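# Push the utility cart into the yellow taped bay

## Task

Get the utility cart parked in the yellow bay so each of its four wheels sits fully inside the tape line and none rests on it, with its three tubes still upright in the top tray; the robot must not tip over or finish leaning, and the cart must stay in place without the robot holding it.

## Robot and tools

Robot: a Hello Robot Stretch 4, one arm only. It has an omni-wheel base, a lift on a mast, an arm that telescopes forward, a wrist with yaw, pitch and roll, and a two-finger gripper. It is about 1.6 m tall and the base rim lies within 0.23 m of the base origin. Loose objects may occasionally get a small shove from outside.

Frames: the base frame has its origin on the floor under the base centre, x forward, y left, z up. hand_pose is reported in this frame and is the point between the fingers, 0.015 m behind the tips; the printed value can be slightly wrong. The odometry frame is the base frame as it was at the scene's start. Heading is positive to the left, -3.142 to 3.142.

execute_actions: argument "actions" is a list holding one action or none (an empty list just reports state and images). Optional "cameras": list of head_camera, head_left_camera, head_right_camera, wrist_camera or all; omitted or null means all, [] means none. An action contains "base", "joints" or both, plus optional "pace" and "contact_limits"; or it contains only "end_of_arm": "enable_torque", which re-powers any wrist or gripper motor that shut itself off.
- "base" takes exactly one relative move, counted from where the base last reported itself: {"translate_m": d} straight, forward positive, -2 to 2 m; {"strafe_m": d} sideways, left positive, -2 to 2 m; {"rotate_rad": d} on the spot, counter-clockwise (left) positive, -3.2 to 3.2.
- "joints" is one object of absolute targets keyed by name: lift_m 0 to 1.2; arm_m 0 to 0.55; wrist_yaw_rad -1.134 to 4.276 (0 forward, positive left, 3.14 stowed, over 3.4 the arm may obstruct); wrist_pitch_rad -1.117 to 4.259 (0 level, 1.57 pointing down); wrist_roll_rad -1.117 to 4.259 (0 fingers level, positive is clockwise seen from behind); gripper_m 0 to 0.08 finger gap. Joint targets past a limit are clipped and reported; unknown keys or other bad values reject the whole call, with no motion.
- "pace": slow, default, fast or max; base up to 0.1/0.3/0.4/0.6 m/s and 1/2/3/4 rad/s, further capped when lift_m exceeds 0.2 (down to 0.3 m/s and 1 rad/s at 1.2).
- "contact_limits": {"arm_m": value 0 to 0.75}, how hard the arm may push before stopping; default 0.5.
Motions in one action start together. An action lasts at most 15 s. Anything you omit may keep pushing toward its earlier target. To unfold the wrist at the start, send lift_m 0.4 with wrist_yaw_rad 0.

wait: {"seconds": 0 to 10}; commands nothing and returns the same report. zoom_image: {"camera", "region": [x0,y0,x1,y1]} pixels from the top-left, at most 504x504, on that camera's latest full image. read_manual gives only licence text. finished_scene: {"scene": n} ends the scene irreversibly once the last command is held and reports success; the cart must already be parked by itself. If any result reports a stop, later motion, wait and finish calls in that same reply are skipped.

Results: base_status and joint_status give how each motion ended. done (for the base, wheels turned as asked, slip included); off_target (resting off target, possibly still pushing); contact_stop_at_<key> (it met something; the part goes slack, a lift may sag, a slack base may roll); limit_stop_at_tilt (leaning over 6 degrees, lift/arm/wheels slack until it levels); limit_stop_at_own_body (about to hit itself, often with pitch below -0.2 and roll below -0.4 or above 4; move away); torque_fault (a wrist or gripper motor went limp; send enable_torque). on_its_own lists what moved without command; its "held at" is the held target. base_odometry counts wheel turns only. If turned_by_wheels and turned_by_imu differ by more than about 0.1 rad, there was slipping or a collision and heading is off by about their difference. base_tilt in degrees, forward and right positive, with a fixed bias up to 1.5. lidar_m: 12 ranges in 30-degree sectors, first straight ahead and going counter-clockwise (4th left, 7th rear, 10th right); "-" means nothing seen or nearer than 0.25 m; it sees from about 0.15 m up and misses clear things and thin legs. wrist_depth_mm: 7x7 grid of depths in mm, 100 to 2000, from the top-left. motor_effort: percent of maximum, positive toward higher joint values, peak in brackets; wheel motors positive means turning right. Gripper: a value under the object's width grips; reading stays above the command while squeezing; effort held beyond about 50 shuts the gripper off.

Cameras: head_camera looks forward and down from the mast top (turn the base to look around); head_left_camera and head_right_camera are fisheyes aimed more steeply and show the base and arm; wrist_camera looks along the fingers. Calibration data give K, distortion and T_world_to_cam in the base frame.

Cautions: avoid drops, slams, hard hits and very hard pushes. Pushing steadily with a raised gripper or high contact limit can tip the robot, as can turning with over 1 kg held and arm_m above 0.2. Push the cart gently so the tubes stay upright, and release it before finishing.

Each tool is called after "Call:" by a JSON object that holds its "name" and its "arguments".

## Session

I'll start by looking at the scene and the robot's current state.

Call:
{"name": "execute_actions", "arguments": {"actions": []}}

Scene clock: 0.00 s.
base_odometry: x=+0.000 y=+0.000 heading=+0.000 (m, m, rad; odometry frame)
turned_by_wheels: +0.000 (rad since the last result)
turned_by_imu: +0.000 (rad since the last result)
base_tilt: forward=+0.4 right=+0.2 (deg)
lidar_m: 1.07 1.87 1.76 2.05 0.66 0.57 0.58 0.79 1.69 1.73 1.14 0.77
base_status: not commanded
joint_positions: lift_m=+0.156 arm_m=-0.001 wrist_yaw_rad=+3.082 wrist_pitch_rad=+0.012 wrist_roll_rad=-0.003 gripper_m=+0.040
joint_status: not commanded
motor_effort: lift_m=+19 arm_m=+0 wrist_yaw_rad=+0 wrist_pitch_rad=-8 wrist_roll_rad=+0 gripper_m=+2 wheel_0=+1 wheel_1=+0 wheel_2=+0 (%)
hand_pose: x=-0.0370 y=+0.0999 z=+0.3319 quat_wxyz=(+0.030, -0.006, -0.001, +1.000) (m; base frame)
wrist_depth_mm: - 138 831 759 715 699 691 / - 133 904 1060 976 917 866 / - 135 213 1576 1464 1397 1078 / 134 139 1708 1576 1499 1397 1078 / 1808 1808 1708 1618 1464 1397 917 / 1098 1138 155 1229 1118 1205 904 / 798 - 121 842 - - 768
pictures: head_camera, head_left_camera, head_right_camera, wrist_camera
Images, in order (width x height): head_camera 420x560, head_left_camera 420x672, head_right_camera 420x672, wrist_camera 616x392.

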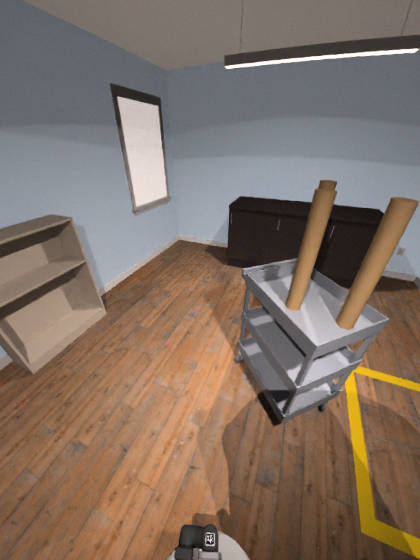

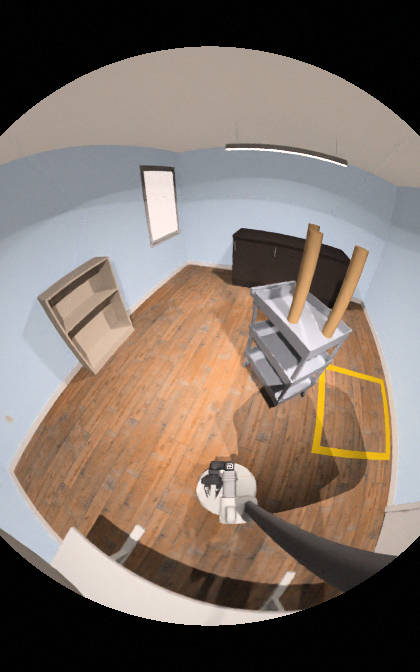

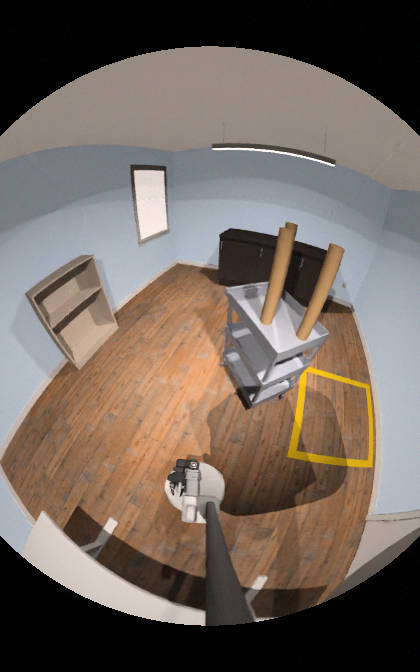

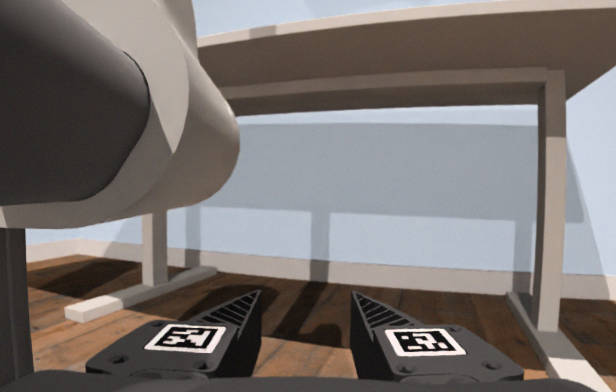

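Call:
{"name": "zoom_image", "arguments": {"camera": "head_camera", "region": [210, 160, 420, 440]}}

Call:
{"name": "zoom_image", "arguments": {"camera": "head_right_camera", "region": [200, 210, 400, 490]}}

Region (210, 160, 420, 440) of head_camera's 420x560 image, scaled by 1.800, with more detail than that image has; it fills the left 378 columns of this view, and the rest is white.

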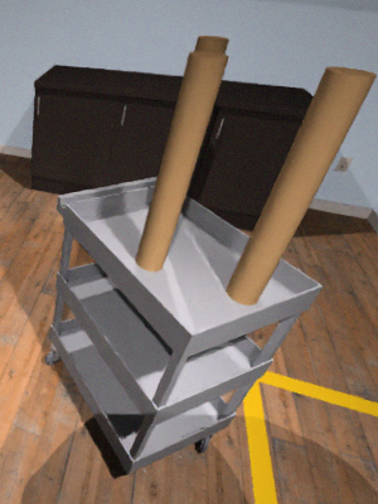

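Region (200, 210, 400, 490) of head_right_camera's 420x672 image, scaled by 1.800, with more detail than that image has; it fills the left 360 columns of this view, and the rest is white.

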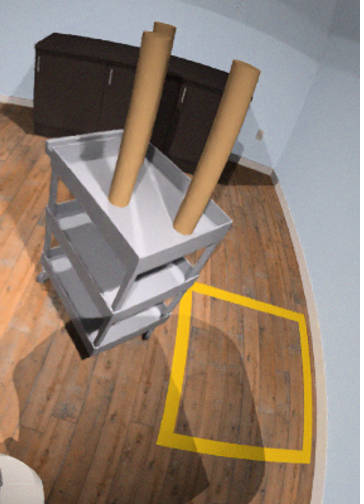

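Call:
{"name": "zoom_image", "arguments": {"camera": "head_camera", "region": [225, 320, 365, 440]}}

Call:
{"name": "zoom_image", "arguments": {"camera": "head_left_camera", "region": [230, 270, 370, 420]}}

Region (225, 320, 365, 440) of head_camera's 420x560 image, scaled by 3.600, with more detail than that image has; it fills the top 432 rows of this view, and the rest is white.

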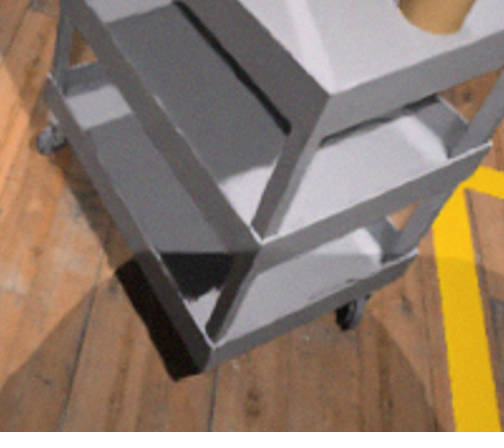

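Region (230, 270, 370, 420) of head_left_camera's 420x672 image, scaled by 3.360, with more detail than that image has; it fills the left 470 columns of this view, and the rest is white.

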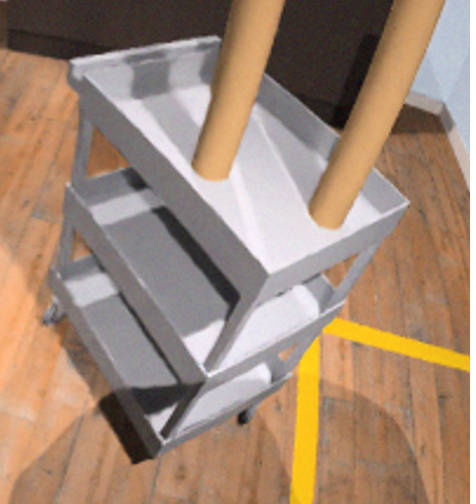

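Call:
{"name": "execute_actions", "arguments": {"actions": [{"base": {"rotate_rad": 0.17}, "joints": {"lift_m": 0.4, "wrist_yaw_rad": 0}, "pace": "fast"}], "cameras": ["head_camera"]}}

Scene clock: 7.27 s.
base_odometry: x=+0.000 y=+0.000 heading=+0.169 (m, m, rad; odometry frame)
turned_by_wheels: +0.169 (rad since the last result)
turned_by_imu: +0.165 (rad since the last result)
base_tilt: forward=+0.4 right=+0.2 (deg)
lidar_m: 2.76 1.77 1.76 1.97 0.60 0.58 0.64 0.88 1.70 1.79 0.81 0.76
base_status: done
joint_positions: lift_m=+0.400 arm_m=-0.001 wrist_yaw_rad=+0.000 wrist_pitch_rad=+0.012 wrist_roll_rad=-0.003 gripper_m=+0.040
joint_status: all done
motor_effort: lift_m=+22(23) arm_m=+0(0) wrist_yaw_rad=-1(5) wrist_pitch_rad=-7(8) wrist_roll_rad=+0(0) gripper_m=+3(1) wheel_0=-5(13) wheel_1=-4(9) wheel_2=-3(9) (%)
hand_pose: x=+0.3828 y=-0.0873 z=+0.5753 quat_wxyz=(+1.000, -0.001, +0.006, +0.000) (m; base frame)
wrist_depth_mm: 1756 - - - - - - / 1708 - - - - 778 580 / 1756 - - - - - 1008 / 1708 - - - - - - / 1756 - - - - 788 603 / 1576 1756 155 1921 946 1921 1025 / 1281 - 121 1366 - - 1008
pictures: head_camera
Images, in order (width x height): head_camera 420x560.

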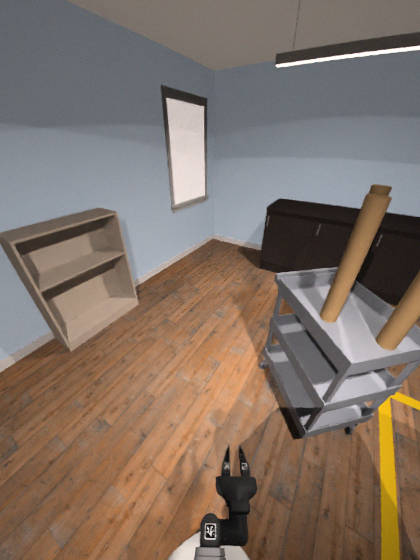

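Call:
{"name": "execute_actions", "arguments": {"actions": [{"base": {"translate_m": 2.0}, "joints": {"lift_m": 0.7}, "pace": "fast"}], "cameras": ["head_right_camera"]}}

Scene clock: 13.80 s.
base_odometry: x=+1.971 y=+0.337 heading=+0.170 (m, m, rad; odometry frame)
turned_by_wheels: +0.001 (rad since the last result)
turned_by_imu: -0.006 (rad since the last result)
base_tilt: forward=+0.3 right=+0.2 (deg)
lidar_m: 1.40 1.03 0.99 0.86 1.01 2.37 3.25 0.86 1.01 1.39 0.98 0.94
base_status: done
joint_positions: lift_m=+0.700 arm_m=-0.001 wrist_yaw_rad=+0.000 wrist_pitch_rad=+0.012 wrist_roll_rad=-0.003 gripper_m=+0.040
joint_status: all done
motor_effort: lift_m=+22(24) arm_m=+0(0) wrist_yaw_rad=-1(1) wrist_pitch_rad=-7(7) wrist_roll_rad=+0(0) gripper_m=+1(1) wheel_0=+3(11) wheel_1=+2(9) wheel_2=+3(17) (%)
hand_pose: x=+0.3828 y=-0.0874 z=+0.8753 quat_wxyz=(+1.000, -0.001, +0.006, +0.000) (m; base frame)
wrist_depth_mm: 866 1042 1366 1576 1397 1255 1118 / 866 1042 1366 1618 1430 1255 1138 / 866 1078 1397 1618 1430 1255 1138 / 878 1060 1397 1661 1397 1255 1138 / 866 1078 1430 1661 1430 1255 1138 / 878 1042 155 1661 1366 1255 1160 / 891 - 121 1661 - - 1138
pictures: head_right_camera
Images, in order (width x height): head_right_camera 420x672.

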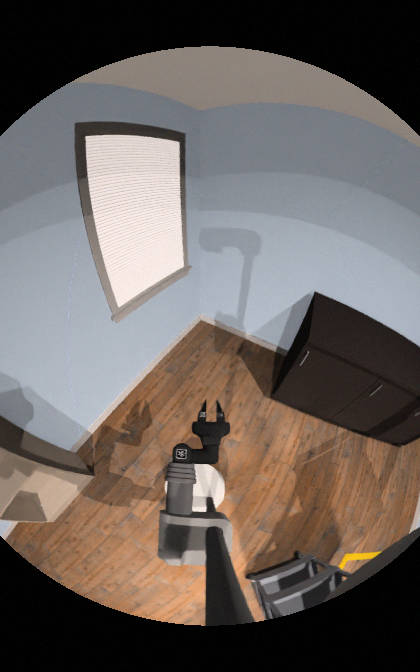

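Call:
{"name": "execute_actions", "arguments": {"actions": [{"base": {"rotate_rad": -2.91}, "pace": "default"}], "cameras": ["head_camera", "head_left_camera", "wrist_camera"]}}

Scene clock: 16.67 s.
base_odometry: x=+1.971 y=+0.337 heading=-2.739 (m, m, rad; odometry frame)
turned_by_wheels: -2.909 (rad since the last result)
turned_by_imu: -2.872 (rad since the last result)
base_tilt: forward=+0.4 right=+0.2 (deg)
lidar_m: 0.86 0.84 2.01 1.11 0.95 1.60 1.14 0.98 1.01 0.85 1.46 2.35
base_status: done
joint_positions: lift_m=+0.700 arm_m=-0.001 wrist_yaw_rad=+0.000 wrist_pitch_rad=+0.012 wrist_roll_rad=-0.003 gripper_m=+0.040
joint_status: not commanded
motor_effort: lift_m=+22(22) arm_m=+0(0) wrist_yaw_rad=+0(0) wrist_pitch_rad=-7(8) wrist_roll_rad=-1(2) gripper_m=+2(2) wheel_0=+5(13) wheel_1=+5(11) wheel_2=+3(10) (%)
hand_pose: x=+0.3828 y=-0.0874 z=+0.8753 quat_wxyz=(+1.000, -0.001, +0.006, +0.000) (m; base frame)
wrist_depth_mm: - - - - - - - / - 1138 - - - - - / - 1160 - - - - - / 788 1160 - - - - - / 676 668 - - - - - / - 1229 155 - - - - / 917 - 121 - - - 1921
pictures: head_camera, head_left_camera, wrist_camera
camera_calibration (this result's frames):
wrist_camera: T_world_to_cam=[[-0.0112274, -0.999936, 0.00127946, -0.0851298], [-0.0423666, -0.00080269, -0.999102, 0.945202], [0.999039, -0.0112716, -0.0423549, -0.195824], [0, 0, 0, 1]] pos_world=[0.234725, -0.0865729, 0.936168]
Images, in order (width x height): head_camera 420x560, head_left_camera 420x672, wrist_camera 616x392.

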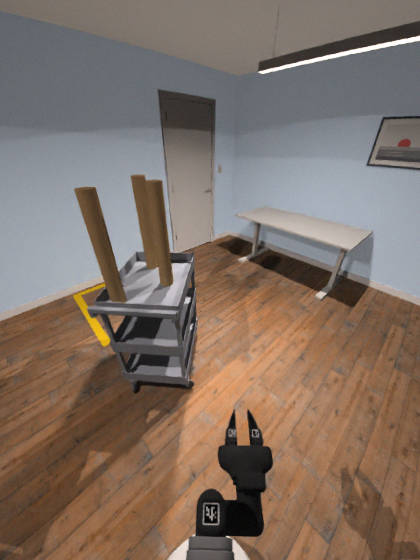

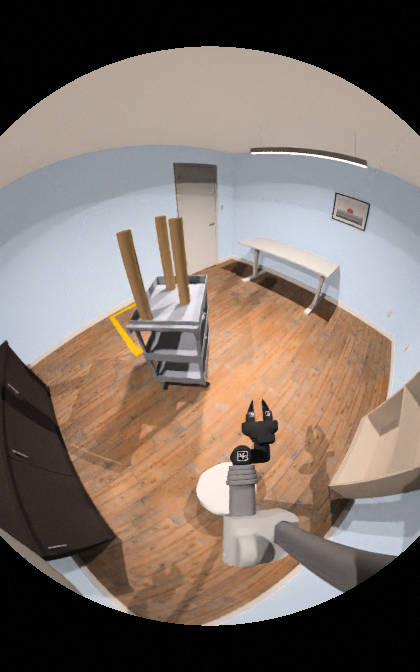

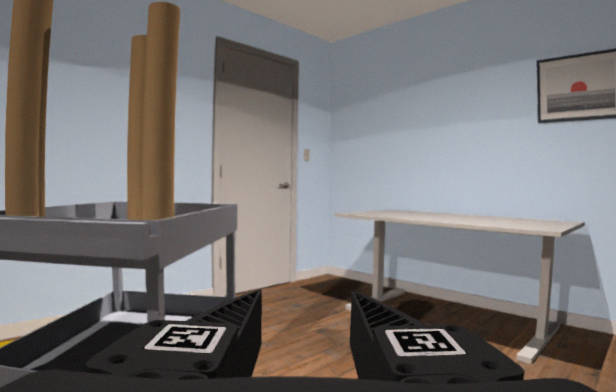

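Call:
{"name": "zoom_image", "arguments": {"camera": "head_camera", "region": [60, 160, 240, 410]}}

Call:
{"name": "zoom_image", "arguments": {"camera": "wrist_camera", "region": [0, 150, 300, 392]}}

Region (60, 160, 240, 410) of head_camera's 420x560 image, scaled by 2.016, with more detail than that image has; it fills the left 363 columns of this view, and the rest is white.

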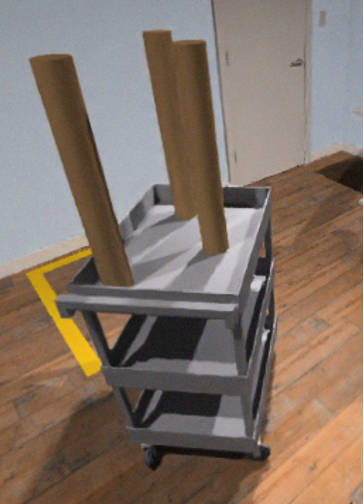

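Region (0, 150, 300, 392) of wrist_camera's 616x392 image, scaled by 1.680; it fills the top 407 rows of this view, and the rest is white.

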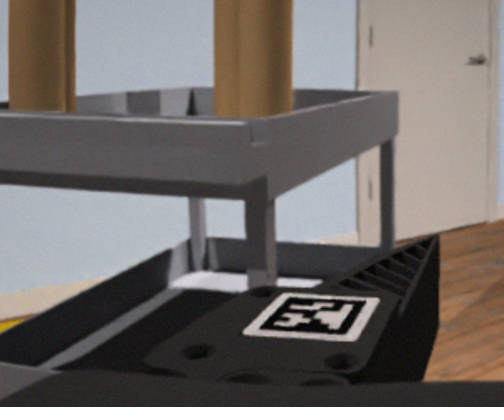

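Call:
{"name": "zoom_image", "arguments": {"camera": "head_camera", "region": [80, 240, 210, 340]}}

Call:
{"name": "zoom_image", "arguments": {"camera": "head_left_camera", "region": [100, 260, 230, 400]}}

Region (80, 240, 210, 340) of head_camera's 420x560 image, scaled by 3.877, with more detail than that image has; it fills the top 388 rows of this view, and the rest is white.

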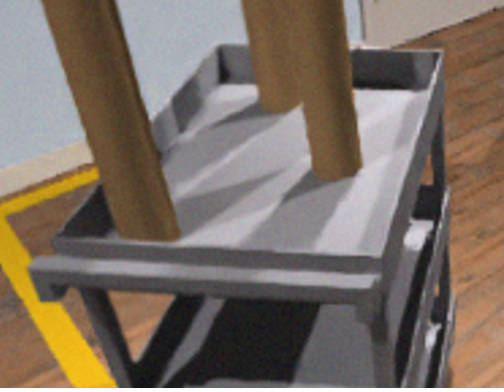

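Region (100, 260, 230, 400) of head_left_camera's 420x672 image, scaled by 3.600, with more detail than that image has; it fills the left 468 columns of this view, and the rest is white.

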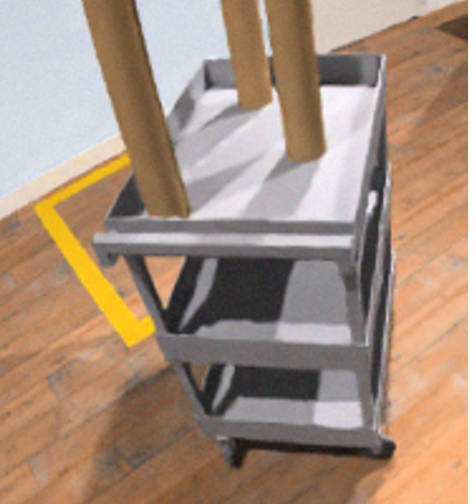

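Call:
{"name": "execute_actions", "arguments": {"actions": [{"base": {"strafe_m": 0.49}, "joints": {"lift_m": 1.0, "wrist_pitch_rad": 1.57, "wrist_roll_rad": 1.57, "gripper_m": 0.08}, "pace": "default"}], "cameras": ["head_camera"]}}

Scene clock: 22.07 s.
base_odometry: x=+2.163 y=-0.114 heading=-2.740 (m, m, rad; odometry frame)
turned_by_wheels: +0.000 (rad since the last result)
turned_by_imu: -0.004 (rad since the last result)
base_tilt: forward=+0.3 right=+0.1 (deg)
lidar_m: 0.80 2.37 1.29 0.73 0.55 0.59 1.45 1.35 1.35 1.36 2.80 0.85
base_status: done
joint_positions: lift_m=+1.000 arm_m=-0.001 wrist_yaw_rad=+0.000 wrist_pitch_rad=+1.570 wrist_roll_rad=+1.570 gripper_m=+0.080
joint_status: all done
motor_effort: lift_m=+22(22) arm_m=+0(0) wrist_yaw_rad=+0(0) wrist_pitch_rad=+1(5) wrist_roll_rad=+0(5) gripper_m=+4(2) wheel_0=-5(13) wheel_1=+2(11) wheel_2=+0(1) (%)
hand_pose: x=+0.1703 y=-0.0874 z=+0.9652 quat_wxyz=(+0.500, +0.500, +0.500, -0.500) (m; base frame)
wrist_depth_mm: 1118 1118 1118 1118 1098 1098 1118 / 1138 1118 1118 1118 1118 1118 1118 / 1138 1138 1118 1118 1118 1118 1098 / 1118 1138 1138 1118 904 1098 1118 / 1138 1138 1138 917 904 1118 368 / 1138 1118 1138 1138 904 1118 1118 / - - 1138 1138 1118 - -
pictures: head_camera
Images, in order (width x height): head_camera 420x560.

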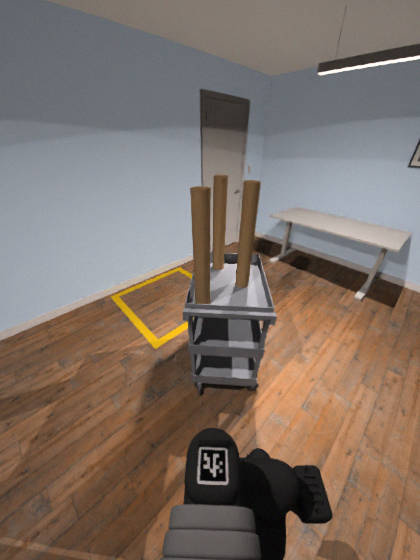

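Call:
{"name": "zoom_image", "arguments": {"camera": "head_camera", "region": [170, 240, 300, 400]}}

Region (170, 240, 300, 400) of head_camera's 420x560 image, scaled by 3.150, with more detail than that image has; it fills the left 410 columns of this view, and the rest is white.

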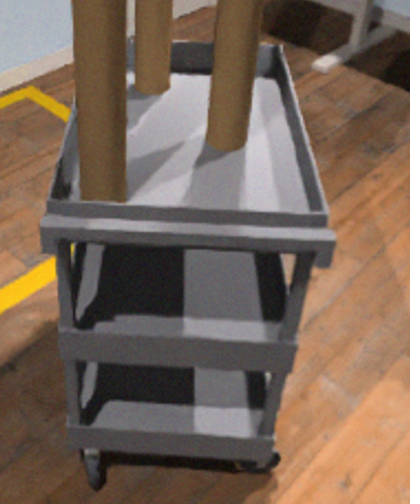

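Call:
{"name": "execute_actions", "arguments": {"actions": [{"base": {"strafe_m": -0.09}, "joints": {"wrist_yaw_rad": 1.57, "wrist_roll_rad": 0, "arm_m": 0.17}, "pace": "default"}], "cameras": ["head_camera"]}}

Scene clock: 25.63 s.
base_odometry: x=+2.128 y=-0.031 heading=-2.740 (m, m, rad; odometry frame)
turned_by_wheels: +0.000 (rad since the last result)
turned_by_imu: -0.001 (rad since the last result)
base_tilt: forward=+0.4 right=+0.2 (deg)
lidar_m: 0.79 0.88 1.45 0.78 0.65 0.64 1.47 1.27 1.31 1.26 2.65 2.59
base_status: done
joint_positions: lift_m=+1.000 arm_m=+0.168 wrist_yaw_rad=+1.570 wrist_pitch_rad=+1.570 wrist_roll_rad=+0.000 gripper_m=+0.080
joint_status: all done
motor_effort: lift_m=+22(23) arm_m=+9(8) wrist_yaw_rad=+1(6) wrist_pitch_rad=-1(1) wrist_roll_rad=+0(4) gripper_m=+5(2) wheel_0=+4(12) wheel_1=-3(10) wheel_2=+0(3) (%)
hand_pose: x=+0.4268 y=+0.0000 z=+0.9652 quat_wxyz=(+0.501, -0.499, +0.500, +0.500) (m; base frame)
wrist_depth_mm: 1118 1118 1138 1118 1118 1098 1098 / 1118 1118 1118 1118 1118 1098 1098 / 1138 917 1118 1118 1118 1118 904 / 1138 904 991 1118 1138 1118 960 / 931 904 1118 1138 1118 991 960 / 1138 917 1118 1138 1118 976 654 / - - 1138 1138 1118 - -
pictures: head_camera
Images, in order (width x height): head_camera 420x560.

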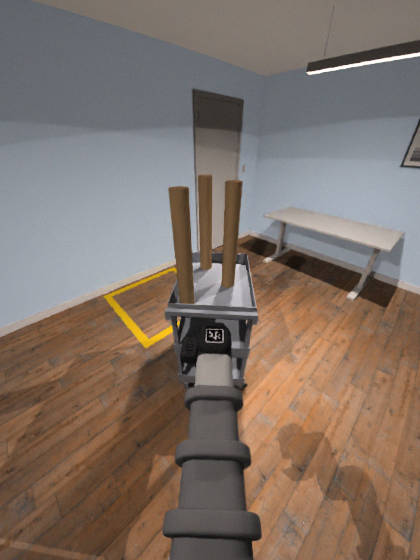

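Call:
{"name": "execute_actions", "arguments": {"actions": [{"base": {"translate_m": 0.42}, "pace": "default"}], "cameras": ["wrist_camera", "head_left_camera"]}}

Scene clock: 28.60 s.
base_odometry: x=+1.742 y=-0.195 heading=-2.739 (m, m, rad; odometry frame)
turned_by_wheels: +0.000 (rad since the last result)
turned_by_imu: -0.002 (rad since the last result)
base_tilt: forward=+0.3 right=+0.1 (deg)
lidar_m: 0.39 0.43 2.11 1.15 0.96 0.94 1.84 1.59 1.35 1.51 2.28 0.43
base_status: done
joint_positions: lift_m=+1.000 arm_m=+0.168 wrist_yaw_rad=+1.570 wrist_pitch_rad=+1.570 wrist_roll_rad=+0.000 gripper_m=+0.080
joint_status: not commanded
motor_effort: lift_m=+22(22) arm_m=+9(9) wrist_yaw_rad=+0(1) wrist_pitch_rad=+0(1) wrist_roll_rad=-1(0) gripper_m=+3(3) wheel_0=+4(10) wheel_1=+4(8) wheel_2=-2(14) (%)
hand_pose: x=+0.4268 y=+0.0000 z=+0.9652 quat_wxyz=(+0.500, -0.500, +0.500, +0.500) (m; base frame)
wrist_depth_mm: 1138 1118 1118 1118 315 247 - / 1138 1118 1118 1138 317 255 200 / 1118 917 1118 1118 317 315 315 / 1138 904 960 627 319 317 315 / 917 904 1138 574 319 319 317 / 1138 917 1138 647 266 317 319 / - - 1138 580 253 - -
pictures: head_left_camera, wrist_camera
camera_calibration (this result's frames):
wrist_camera: T_world_to_cam=[[0.999934, -0.00265012, 0.0111525, -0.438416], [-0.00297652, -0.999565, 0.0293535, 0.0275309], [0.0110699, -0.0293848, -0.999507, 1.11052], [0, 0, 0, 1]] pos_world=[0.426176, 0.0589894, 1.11405]
Images, in order (width x height): head_left_camera 420x672, wrist_camera 616x392.

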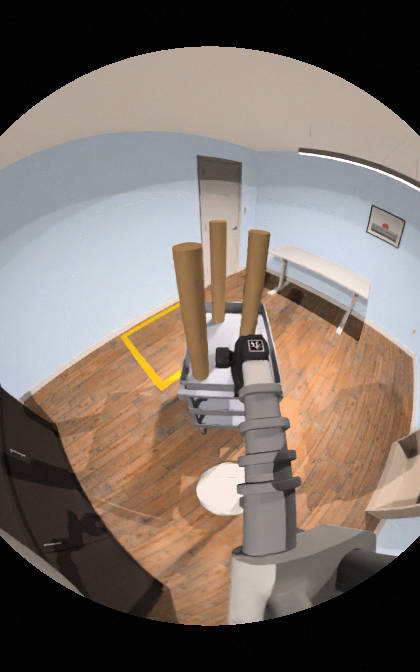

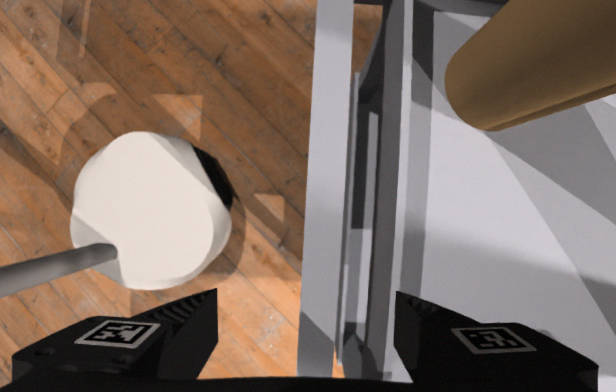

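Call:
{"name": "zoom_image", "arguments": {"camera": "wrist_camera", "region": [260, 150, 480, 392]}}

Region (260, 150, 480, 392) of wrist_camera's 616x392 image, scaled by 2.083; it fills the left 458 columns of this view, and the rest is white.

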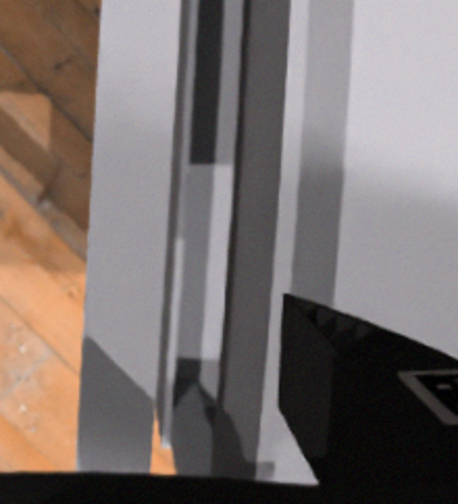

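Call:
{"name": "execute_actions", "arguments": {"actions": [{"base": {"strafe_m": -0.305}, "joints": {"wrist_yaw_rad": 3.14, "gripper_m": 0.07}, "pace": "default"}], "cameras": []}}

Call:
{"name": "execute_actions", "arguments": {"actions": [{"joints": {"arm_m": 0.344}, "pace": "default"}], "cameras": ["wrist_camera", "head_camera"]}}

Scene clock: 40.67 s.
base_odometry: x=+1.622 y=+0.085 heading=-2.739 (m, m, rad; odometry frame)
turned_by_wheels: +0.000 (rad since the last result)
turned_by_imu: -0.002 (rad since the last result)
base_tilt: forward=+0.2 right=+0.2 (deg)
lidar_m: 0.44 0.43 0.59 1.41 1.13 1.16 1.62 1.39 1.11 1.27 2.78 2.06
base_status: done
joint_positions: lift_m=+1.000 arm_m=+0.168 wrist_yaw_rad=+3.140 wrist_pitch_rad=+1.570 wrist_roll_rad=+0.000 gripper_m=+0.070
joint_status: all done
motor_effort: lift_m=+22(22) arm_m=+8(8) wrist_yaw_rad=+1(4) wrist_pitch_rad=+0(0) wrist_roll_rad=+0(0) gripper_m=+0(4) wheel_0=+4(15) wheel_1=-3(10) wheel_2=+0(0) (%)
hand_pose: x=+0.3394 y=+0.0874 z=+0.9653 quat_wxyz=(+0.001, -0.707, +0.001, +0.707) (m; base frame)
wrist_depth_mm: 1138 1118 904 904 1118 1118 1118 / 1138 1118 904 904 1138 1118 1118 / 1118 1138 1118 917 1118 1138 1118 / 1118 1160 1138 1118 1118 1118 1118 / 1138 1118 1118 1118 1138 1118 1118 / 1118 1118 1118 976 640 668 1138 / - - 640 647 216 - -
pictures: none
No camera images: the call's "cameras" was empty. Leave "cameras" out to get every camera's image.

Scene clock: 42.27 s.
base_odometry: x=+1.622 y=+0.085 heading=-2.739 (m, m, rad; odometry frame)
turned_by_wheels: +0.000 (rad since the last result)
turned_by_imu: -0.001 (rad since the last result)
base_tilt: forward=+0.3 right=+0.2 (deg)
lidar_m: 0.40 0.41 0.61 1.39 1.14 1.15 1.60 1.35 1.10 1.26 2.82 2.09
base_status: not commanded
joint_positions: lift_m=+1.000 arm_m=+0.342 wrist_yaw_rad=+3.140 wrist_pitch_rad=+1.570 wrist_roll_rad=+0.000 gripper_m=+0.070
joint_status: all done
motor_effort: lift_m=+22(22) arm_m=+9(10) wrist_yaw_rad=+1(0) wrist_pitch_rad=-1(0) wrist_roll_rad=+1(0) gripper_m=+1(2) wheel_0=+4(4) wheel_1=-4(4) wheel_2=+0(0) (%)
hand_pose: x=+0.5134 y=+0.0874 z=+0.9653 quat_wxyz=(+0.001, -0.707, +0.001, +0.707) (m; base frame)
wrist_depth_mm: 1138 1138 904 904 1118 1118 1118 / 1138 1118 1118 960 1118 1098 1118 / 1118 1138 1118 1118 248 1098 1118 / 1138 1118 1118 1118 976 1118 1118 / 1118 1118 1138 574 319 319 319 / 1138 1138 1118 320 319 319 320 / - - 634 320 242 - -
pictures: head_camera, wrist_camera
camera_calibration (this result's frames):
wrist_camera: T_world_to_cam=[[0.00319549, 0.999933, 0.011153, -0.100695], [0.999556, -0.00352431, 0.0295884, -0.486899], [0.0296257, 0.0110535, -0.9995, 1.09912], [0, 0, 0, 1]] pos_world=[0.454443, 0.0868229, 1.1141]
Images, in order (width x height): head_camera 420x560, wrist_camera 616x392.

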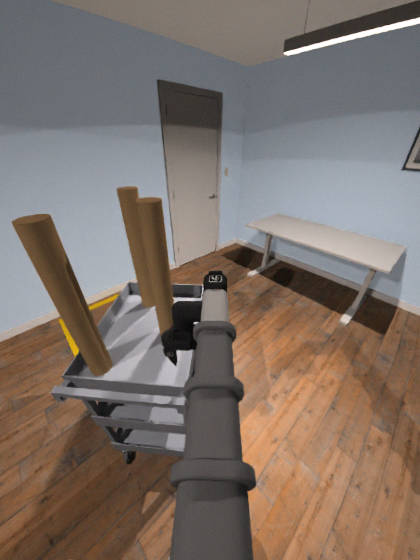

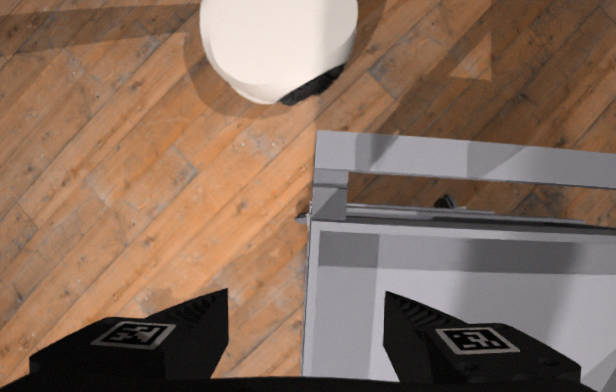

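Call:
{"name": "zoom_image", "arguments": {"camera": "wrist_camera", "region": [200, 110, 460, 392]}}

Region (200, 110, 460, 392) of wrist_camera's 616x392 image, scaled by 1.787; it fills the left 465 columns of this view, and the rest is white.

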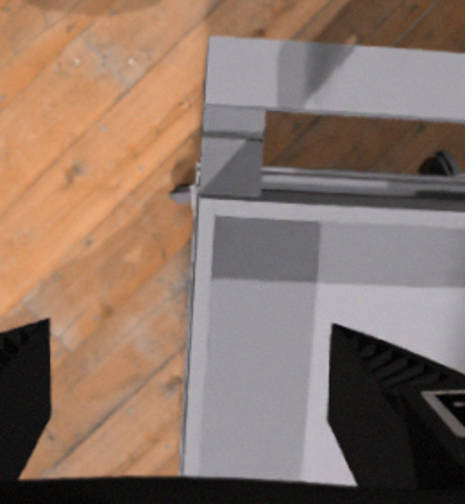

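Call:
{"name": "execute_actions", "arguments": {"actions": [{"joints": {"lift_m": 0.87}, "pace": "default"}], "cameras": ["wrist_camera", "head_left_camera"]}}

Scene clock: 44.47 s.
base_odometry: x=+1.622 y=+0.085 heading=-2.739 (m, m, rad; odometry frame)
turned_by_wheels: +0.000 (rad since the last result)
turned_by_imu: -0.001 (rad since the last result)
base_tilt: forward=+0.3 right=+0.1 (deg)
lidar_m: 0.39 0.39 0.60 1.38 1.16 1.12 1.59 1.35 1.10 1.25 2.85 2.04
base_status: not commanded
joint_positions: lift_m=+0.870 arm_m=+0.342 wrist_yaw_rad=+3.140 wrist_pitch_rad=+1.570 wrist_roll_rad=+0.000 gripper_m=+0.070
joint_status: all done
motor_effort: lift_m=+14(19) arm_m=+9(9) wrist_yaw_rad=+1(0) wrist_pitch_rad=-1(0) wrist_roll_rad=+0(0) gripper_m=+0(0) wheel_0=+4(3) wheel_1=-3(3) wheel_2=+0(0) (%)
hand_pose: x=+0.5134 y=+0.0874 z=+0.8359 quat_wxyz=(+0.001, -0.707, +0.001, +0.707) (m; base frame)
wrist_depth_mm: 991 991 778 768 991 991 991 / 991 991 991 842 118 118 991 / 991 991 1008 991 118 118 - / 991 991 991 1008 854 991 991 / 991 991 991 445 144 135 190 / 1008 1008 991 189 189 189 189 / - - 569 189 178 - -
pictures: head_left_camera, wrist_camera
camera_calibration (this result's frames):
wrist_camera: T_world_to_cam=[[0.00319492, 0.999933, 0.011153, -0.0992515], [0.999556, -0.00352374, 0.0295886, -0.483073], [0.0296259, 0.0110535, -0.9995, 0.96981], [0, 0, 0, 1]] pos_world=[0.454444, 0.0868228, 0.984725]
Images, in order (width x height): head_left_camera 420x672, wrist_camera 616x392.

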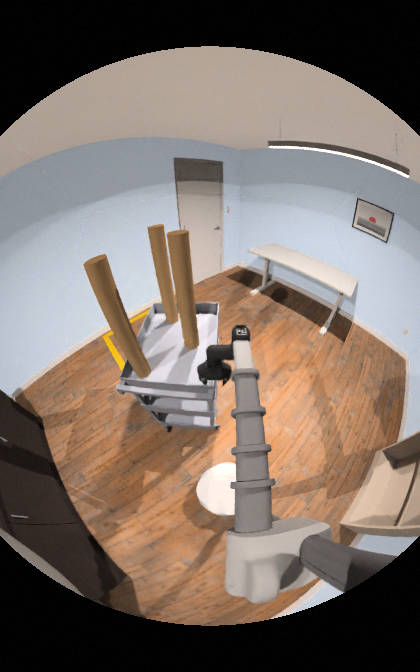

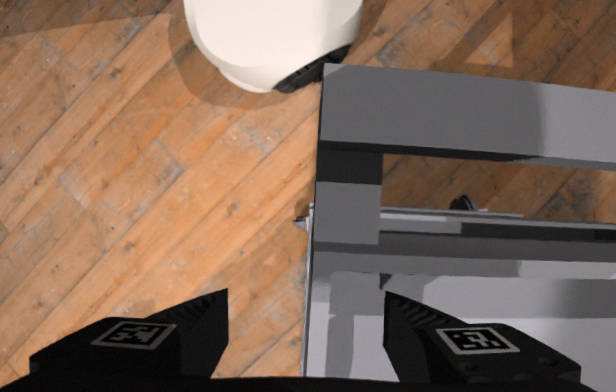

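Call:
{"name": "execute_actions", "arguments": {"actions": [{"base": {"strafe_m": -0.2}, "pace": "slow"}], "cameras": ["wrist_camera", "head_left_camera", "head_camera"]}}

Scene clock: 47.70 s.
base_odometry: x=+1.544 y=+0.269 heading=-2.739 (m, m, rad; odometry frame)
turned_by_wheels: +0.000 (rad since the last result)
turned_by_imu: +0.001 (rad since the last result)
base_tilt: forward=+0.3 right=+0.2 (deg)
lidar_m: 0.43 0.42 0.52 1.54 1.30 1.33 1.41 1.23 0.95 1.08 2.52 1.93
base_status: done
joint_positions: lift_m=+0.870 arm_m=+0.343 wrist_yaw_rad=+3.136 wrist_pitch_rad=+1.579 wrist_roll_rad=+0.001 gripper_m=+0.070
joint_status: not commanded
on_its_own: wrist_pitch_rad is at rest, and its effort (-25) is outside its rest range (-23 to +23)
motor_effort: lift_m=+16(16) arm_m=+6(9) wrist_yaw_rad=+12(13) wrist_pitch_rad=-25(26) wrist_roll_rad=-1(4) gripper_m=-2(3) wheel_0=+8(20) wheel_1=-6(9) wheel_2=+2(1) (%)
hand_pose: x=+0.5161 y=+0.0874 z=+0.8358 quat_wxyz=(+0.002, -0.710, +0.002, +0.704) (m; base frame)
wrist_depth_mm: 991 991 768 768 976 976 976 / 991 991 991 991 991 976 976 / 991 991 991 991 118 118 - / 991 991 991 991 118 488 512 / 991 1008 991 991 144 170 - / 991 1008 991 991 132 119 189 / - - 574 991 122 - -
pictures: head_camera, head_left_camera, wrist_camera
camera_calibration (this result's frames):
wrist_camera: T_world_to_cam=[[0.00789649, 0.999906, 0.0111694, -0.101684], [0.999242, -0.00831608, 0.038032, -0.492193], [0.0381213, 0.0108606, -0.999214, 0.964997], [0, 0, 0, 1]] pos_world=[0.455836, 0.0871014, 0.984094]
Images, in order (width x height): head_camera 420x560, head_left_camera 420x672, wrist_camera 616x392.

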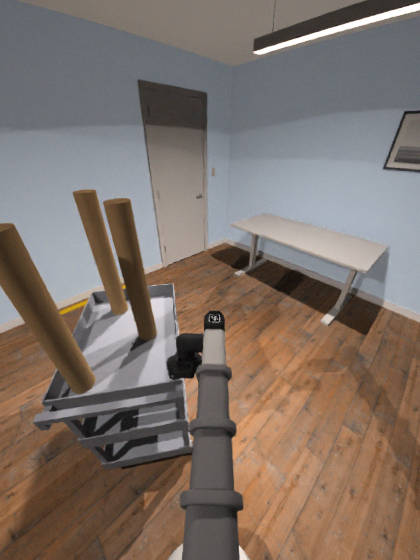

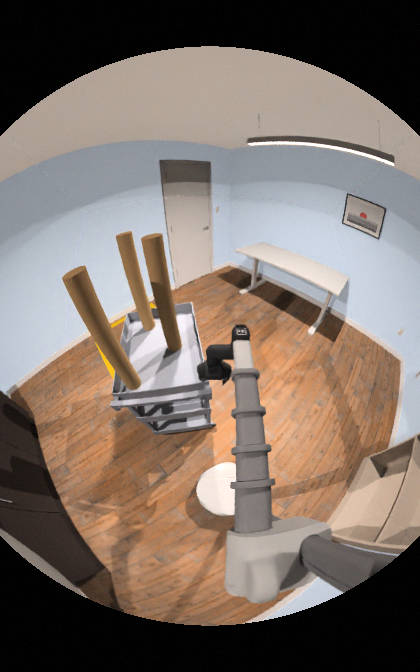

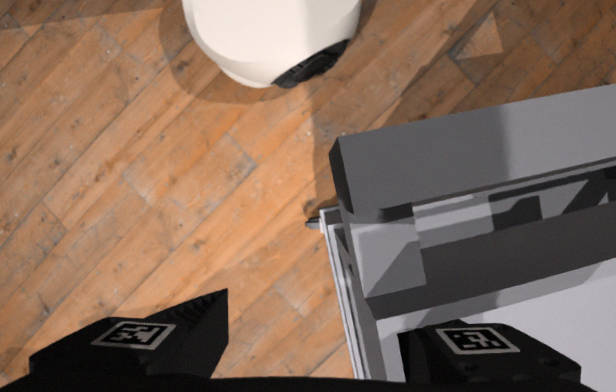

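Call:
{"name": "execute_actions", "arguments": {"actions": []}}

Scene clock: 48.37 s.
base_odometry: x=+1.544 y=+0.269 heading=-2.739 (m, m, rad; odometry frame)
turned_by_wheels: +0.000 (rad since the last result)
turned_by_imu: +0.000 (rad since the last result)
base_tilt: forward=+0.4 right=+0.2 (deg)
lidar_m: 0.44 0.45 0.49 1.53 1.30 1.31 1.43 1.21 0.94 1.10 2.58 1.95
base_status: done
joint_positions: lift_m=+0.870 arm_m=+0.343 wrist_yaw_rad=+3.136 wrist_pitch_rad=+1.579 wrist_roll_rad=+0.001 gripper_m=+0.070
joint_status: not commanded
on_its_own: wrist_pitch_rad is at rest, and its effort (-25) is outside its rest range (-23 to +23)
motor_effort: lift_m=+15(16) arm_m=+6(9) wrist_yaw_rad=+12(13) wrist_pitch_rad=-25(26) wrist_roll_rad=-1(4) gripper_m=+1(3) wheel_0=+8(20) wheel_1=-6(9) wheel_2=+3(1) (%)
hand_pose: x=+0.5161 y=+0.0874 z=+0.8358 quat_wxyz=(+0.002, -0.710, +0.002, +0.704) (m; base frame)
wrist_depth_mm: 976 991 768 778 976 976 976 / 991 991 991 991 991 976 991 / 991 991 991 991 118 118 - / 991 991 991 991 118 484 512 / 991 991 991 991 144 170 - / 1008 991 991 1008 132 119 189 / - - 574 1008 122 - -
pictures: head_camera, head_left_camera, head_right_camera, wrist_camera
camera_calibration (this result's frames):
wrist_camera: T_world_to_cam=[[0.00789734, 0.999906, 0.0111694, -0.101685], [0.999242, -0.00831692, 0.0380321, -0.492193], [0.0381214, 0.0108606, -0.999214, 0.964997], [0, 0, 0, 1]] pos_world=[0.455836, 0.0871015, 0.984094]
Images, in order (width x height): head_camera 420x560, head_left_camera 420x672, head_right_camera 420x672, wrist_camera 616x392.

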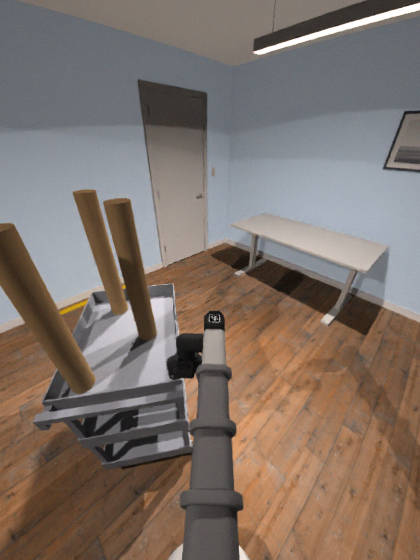

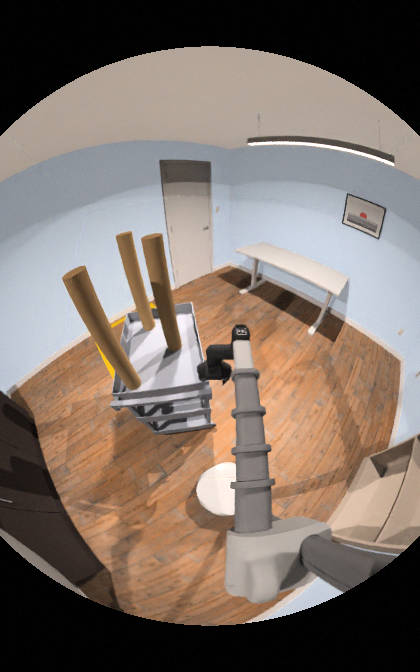

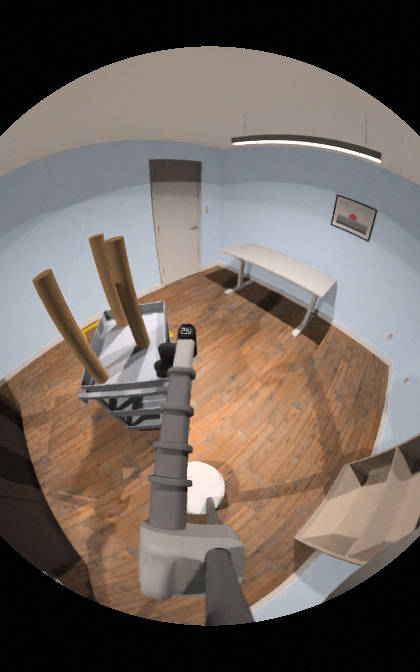

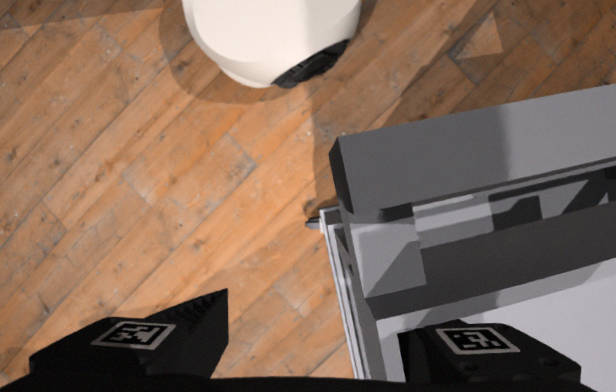

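Call:
{"name": "zoom_image", "arguments": {"camera": "head_camera", "region": [20, 250, 260, 490]}}

Region (20, 250, 260, 490) of head_camera's 420x560 image, scaled by 2.100, with more detail than that image has.

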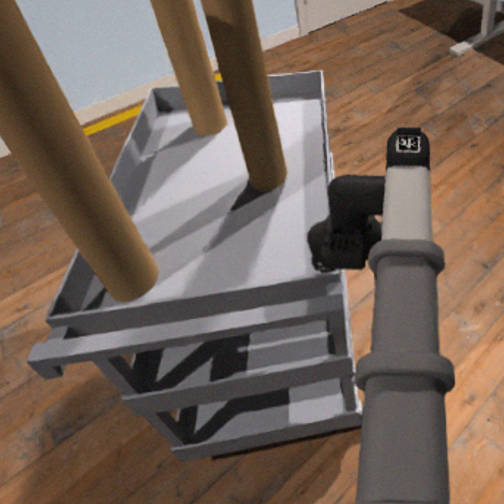

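Call:
{"name": "execute_actions", "arguments": {"actions": [{"base": {"strafe_m": -0.33}, "pace": "default"}]}}

Scene clock: 52.97 s.
base_odometry: x=+1.414 y=+0.572 heading=-2.738 (m, m, rad; odometry frame)
turned_by_wheels: +0.001 (rad since the last result)
turned_by_imu: +0.003 (rad since the last result)
base_tilt: forward=+0.3 right=+0.1 (deg)
lidar_m: 0.41 0.34 0.40 1.82 1.54 1.96 1.15 0.68 0.70 0.80 2.08 1.73
base_status: done
joint_positions: lift_m=+0.870 arm_m=+0.343 wrist_yaw_rad=+3.142 wrist_pitch_rad=+1.567 wrist_roll_rad=-0.001 gripper_m=+0.070
joint_status: not commanded
motor_effort: lift_m=+16(16) arm_m=+5(6) wrist_yaw_rad=-6(17) wrist_pitch_rad=+8(32) wrist_roll_rad=+2(2) gripper_m=-1(4) wheel_0=+6(22) wheel_1=-1(13) wheel_2=+2(5) (%)
hand_pose: x=+0.5132 y=+0.0874 z=+0.8357 quat_wxyz=(+0.000, -0.706, +0.000, +0.708) (m; base frame)
wrist_depth_mm: 991 991 768 778 991 118 - / 991 991 991 788 118 723 512 / 991 991 976 118 768 512 - / 991 991 991 144 512 134 189 / 991 991 991 144 133 189 188 / 991 991 991 991 149 189 189 / - - 569 991 123 - -
pictures: head_camera, head_left_camera, head_right_camera, wrist_camera
camera_calibration (this result's frames):
wrist_camera: T_world_to_cam=[[0.000509975, 0.999938, 0.0111505, -0.0978689], [0.999647, -0.000806152, 0.0265734, -0.480625], [0.0265808, 0.011133, -0.999585, 0.971257], [0, 0, 0, 1]] pos_world=[0.454688, 0.0866623, 0.984717]
Images, in order (width x height): head_camera 420x560, head_left_camera 420x672, head_right_camera 420x672, wrist_camera 616x392.

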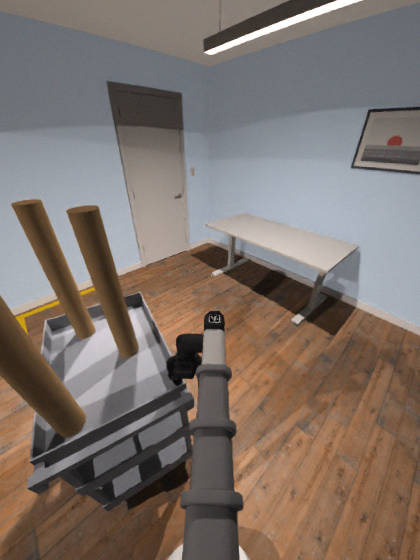

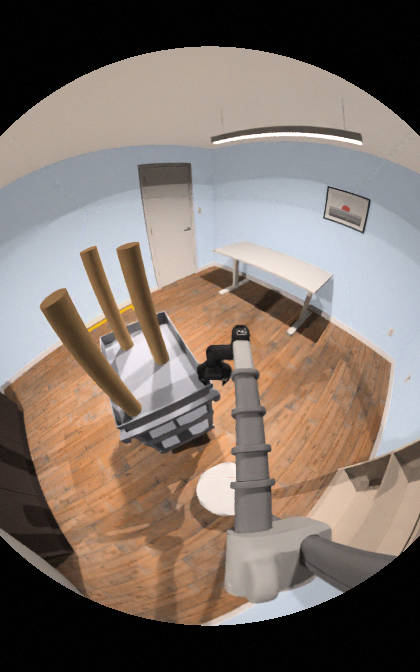

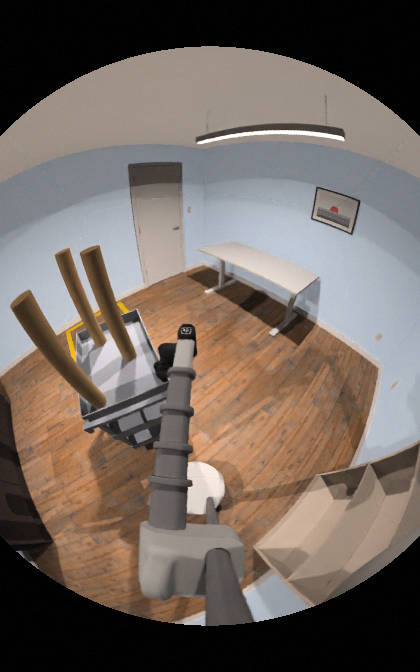

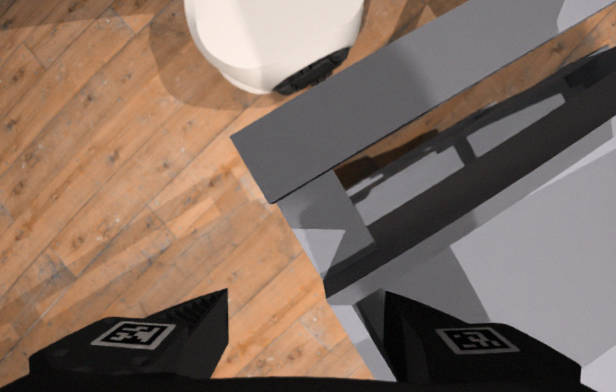

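Call:
{"name": "zoom_image", "arguments": {"camera": "head_camera", "region": [0, 270, 250, 520]}}

Call:
{"name": "zoom_image", "arguments": {"camera": "wrist_camera", "region": [200, 0, 616, 392]}}

Region (0, 270, 250, 520) of head_camera's 420x560 image, scaled by 2.016, with more detail than that image has.

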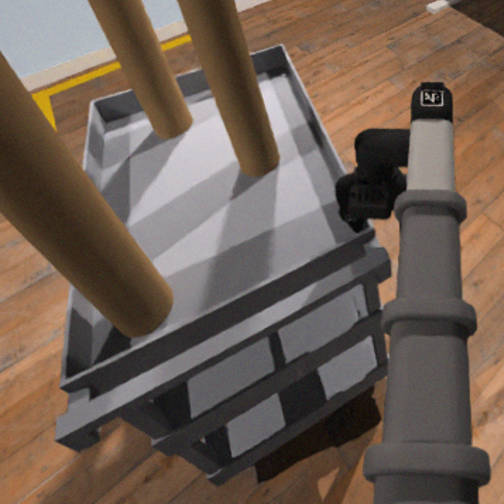

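Region (200, 0, 616, 392) of wrist_camera's 616x392 image, scaled by 1.212; it fills the top 475 rows of this view, and the rest is white.

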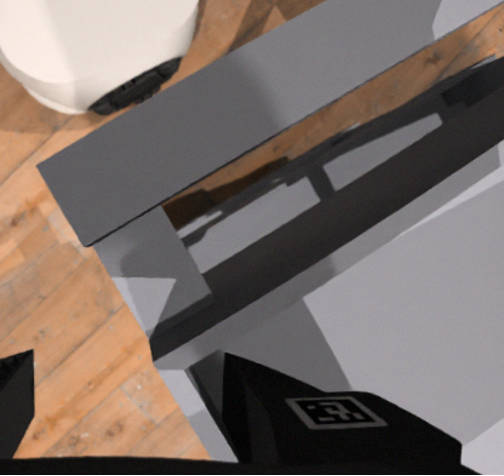

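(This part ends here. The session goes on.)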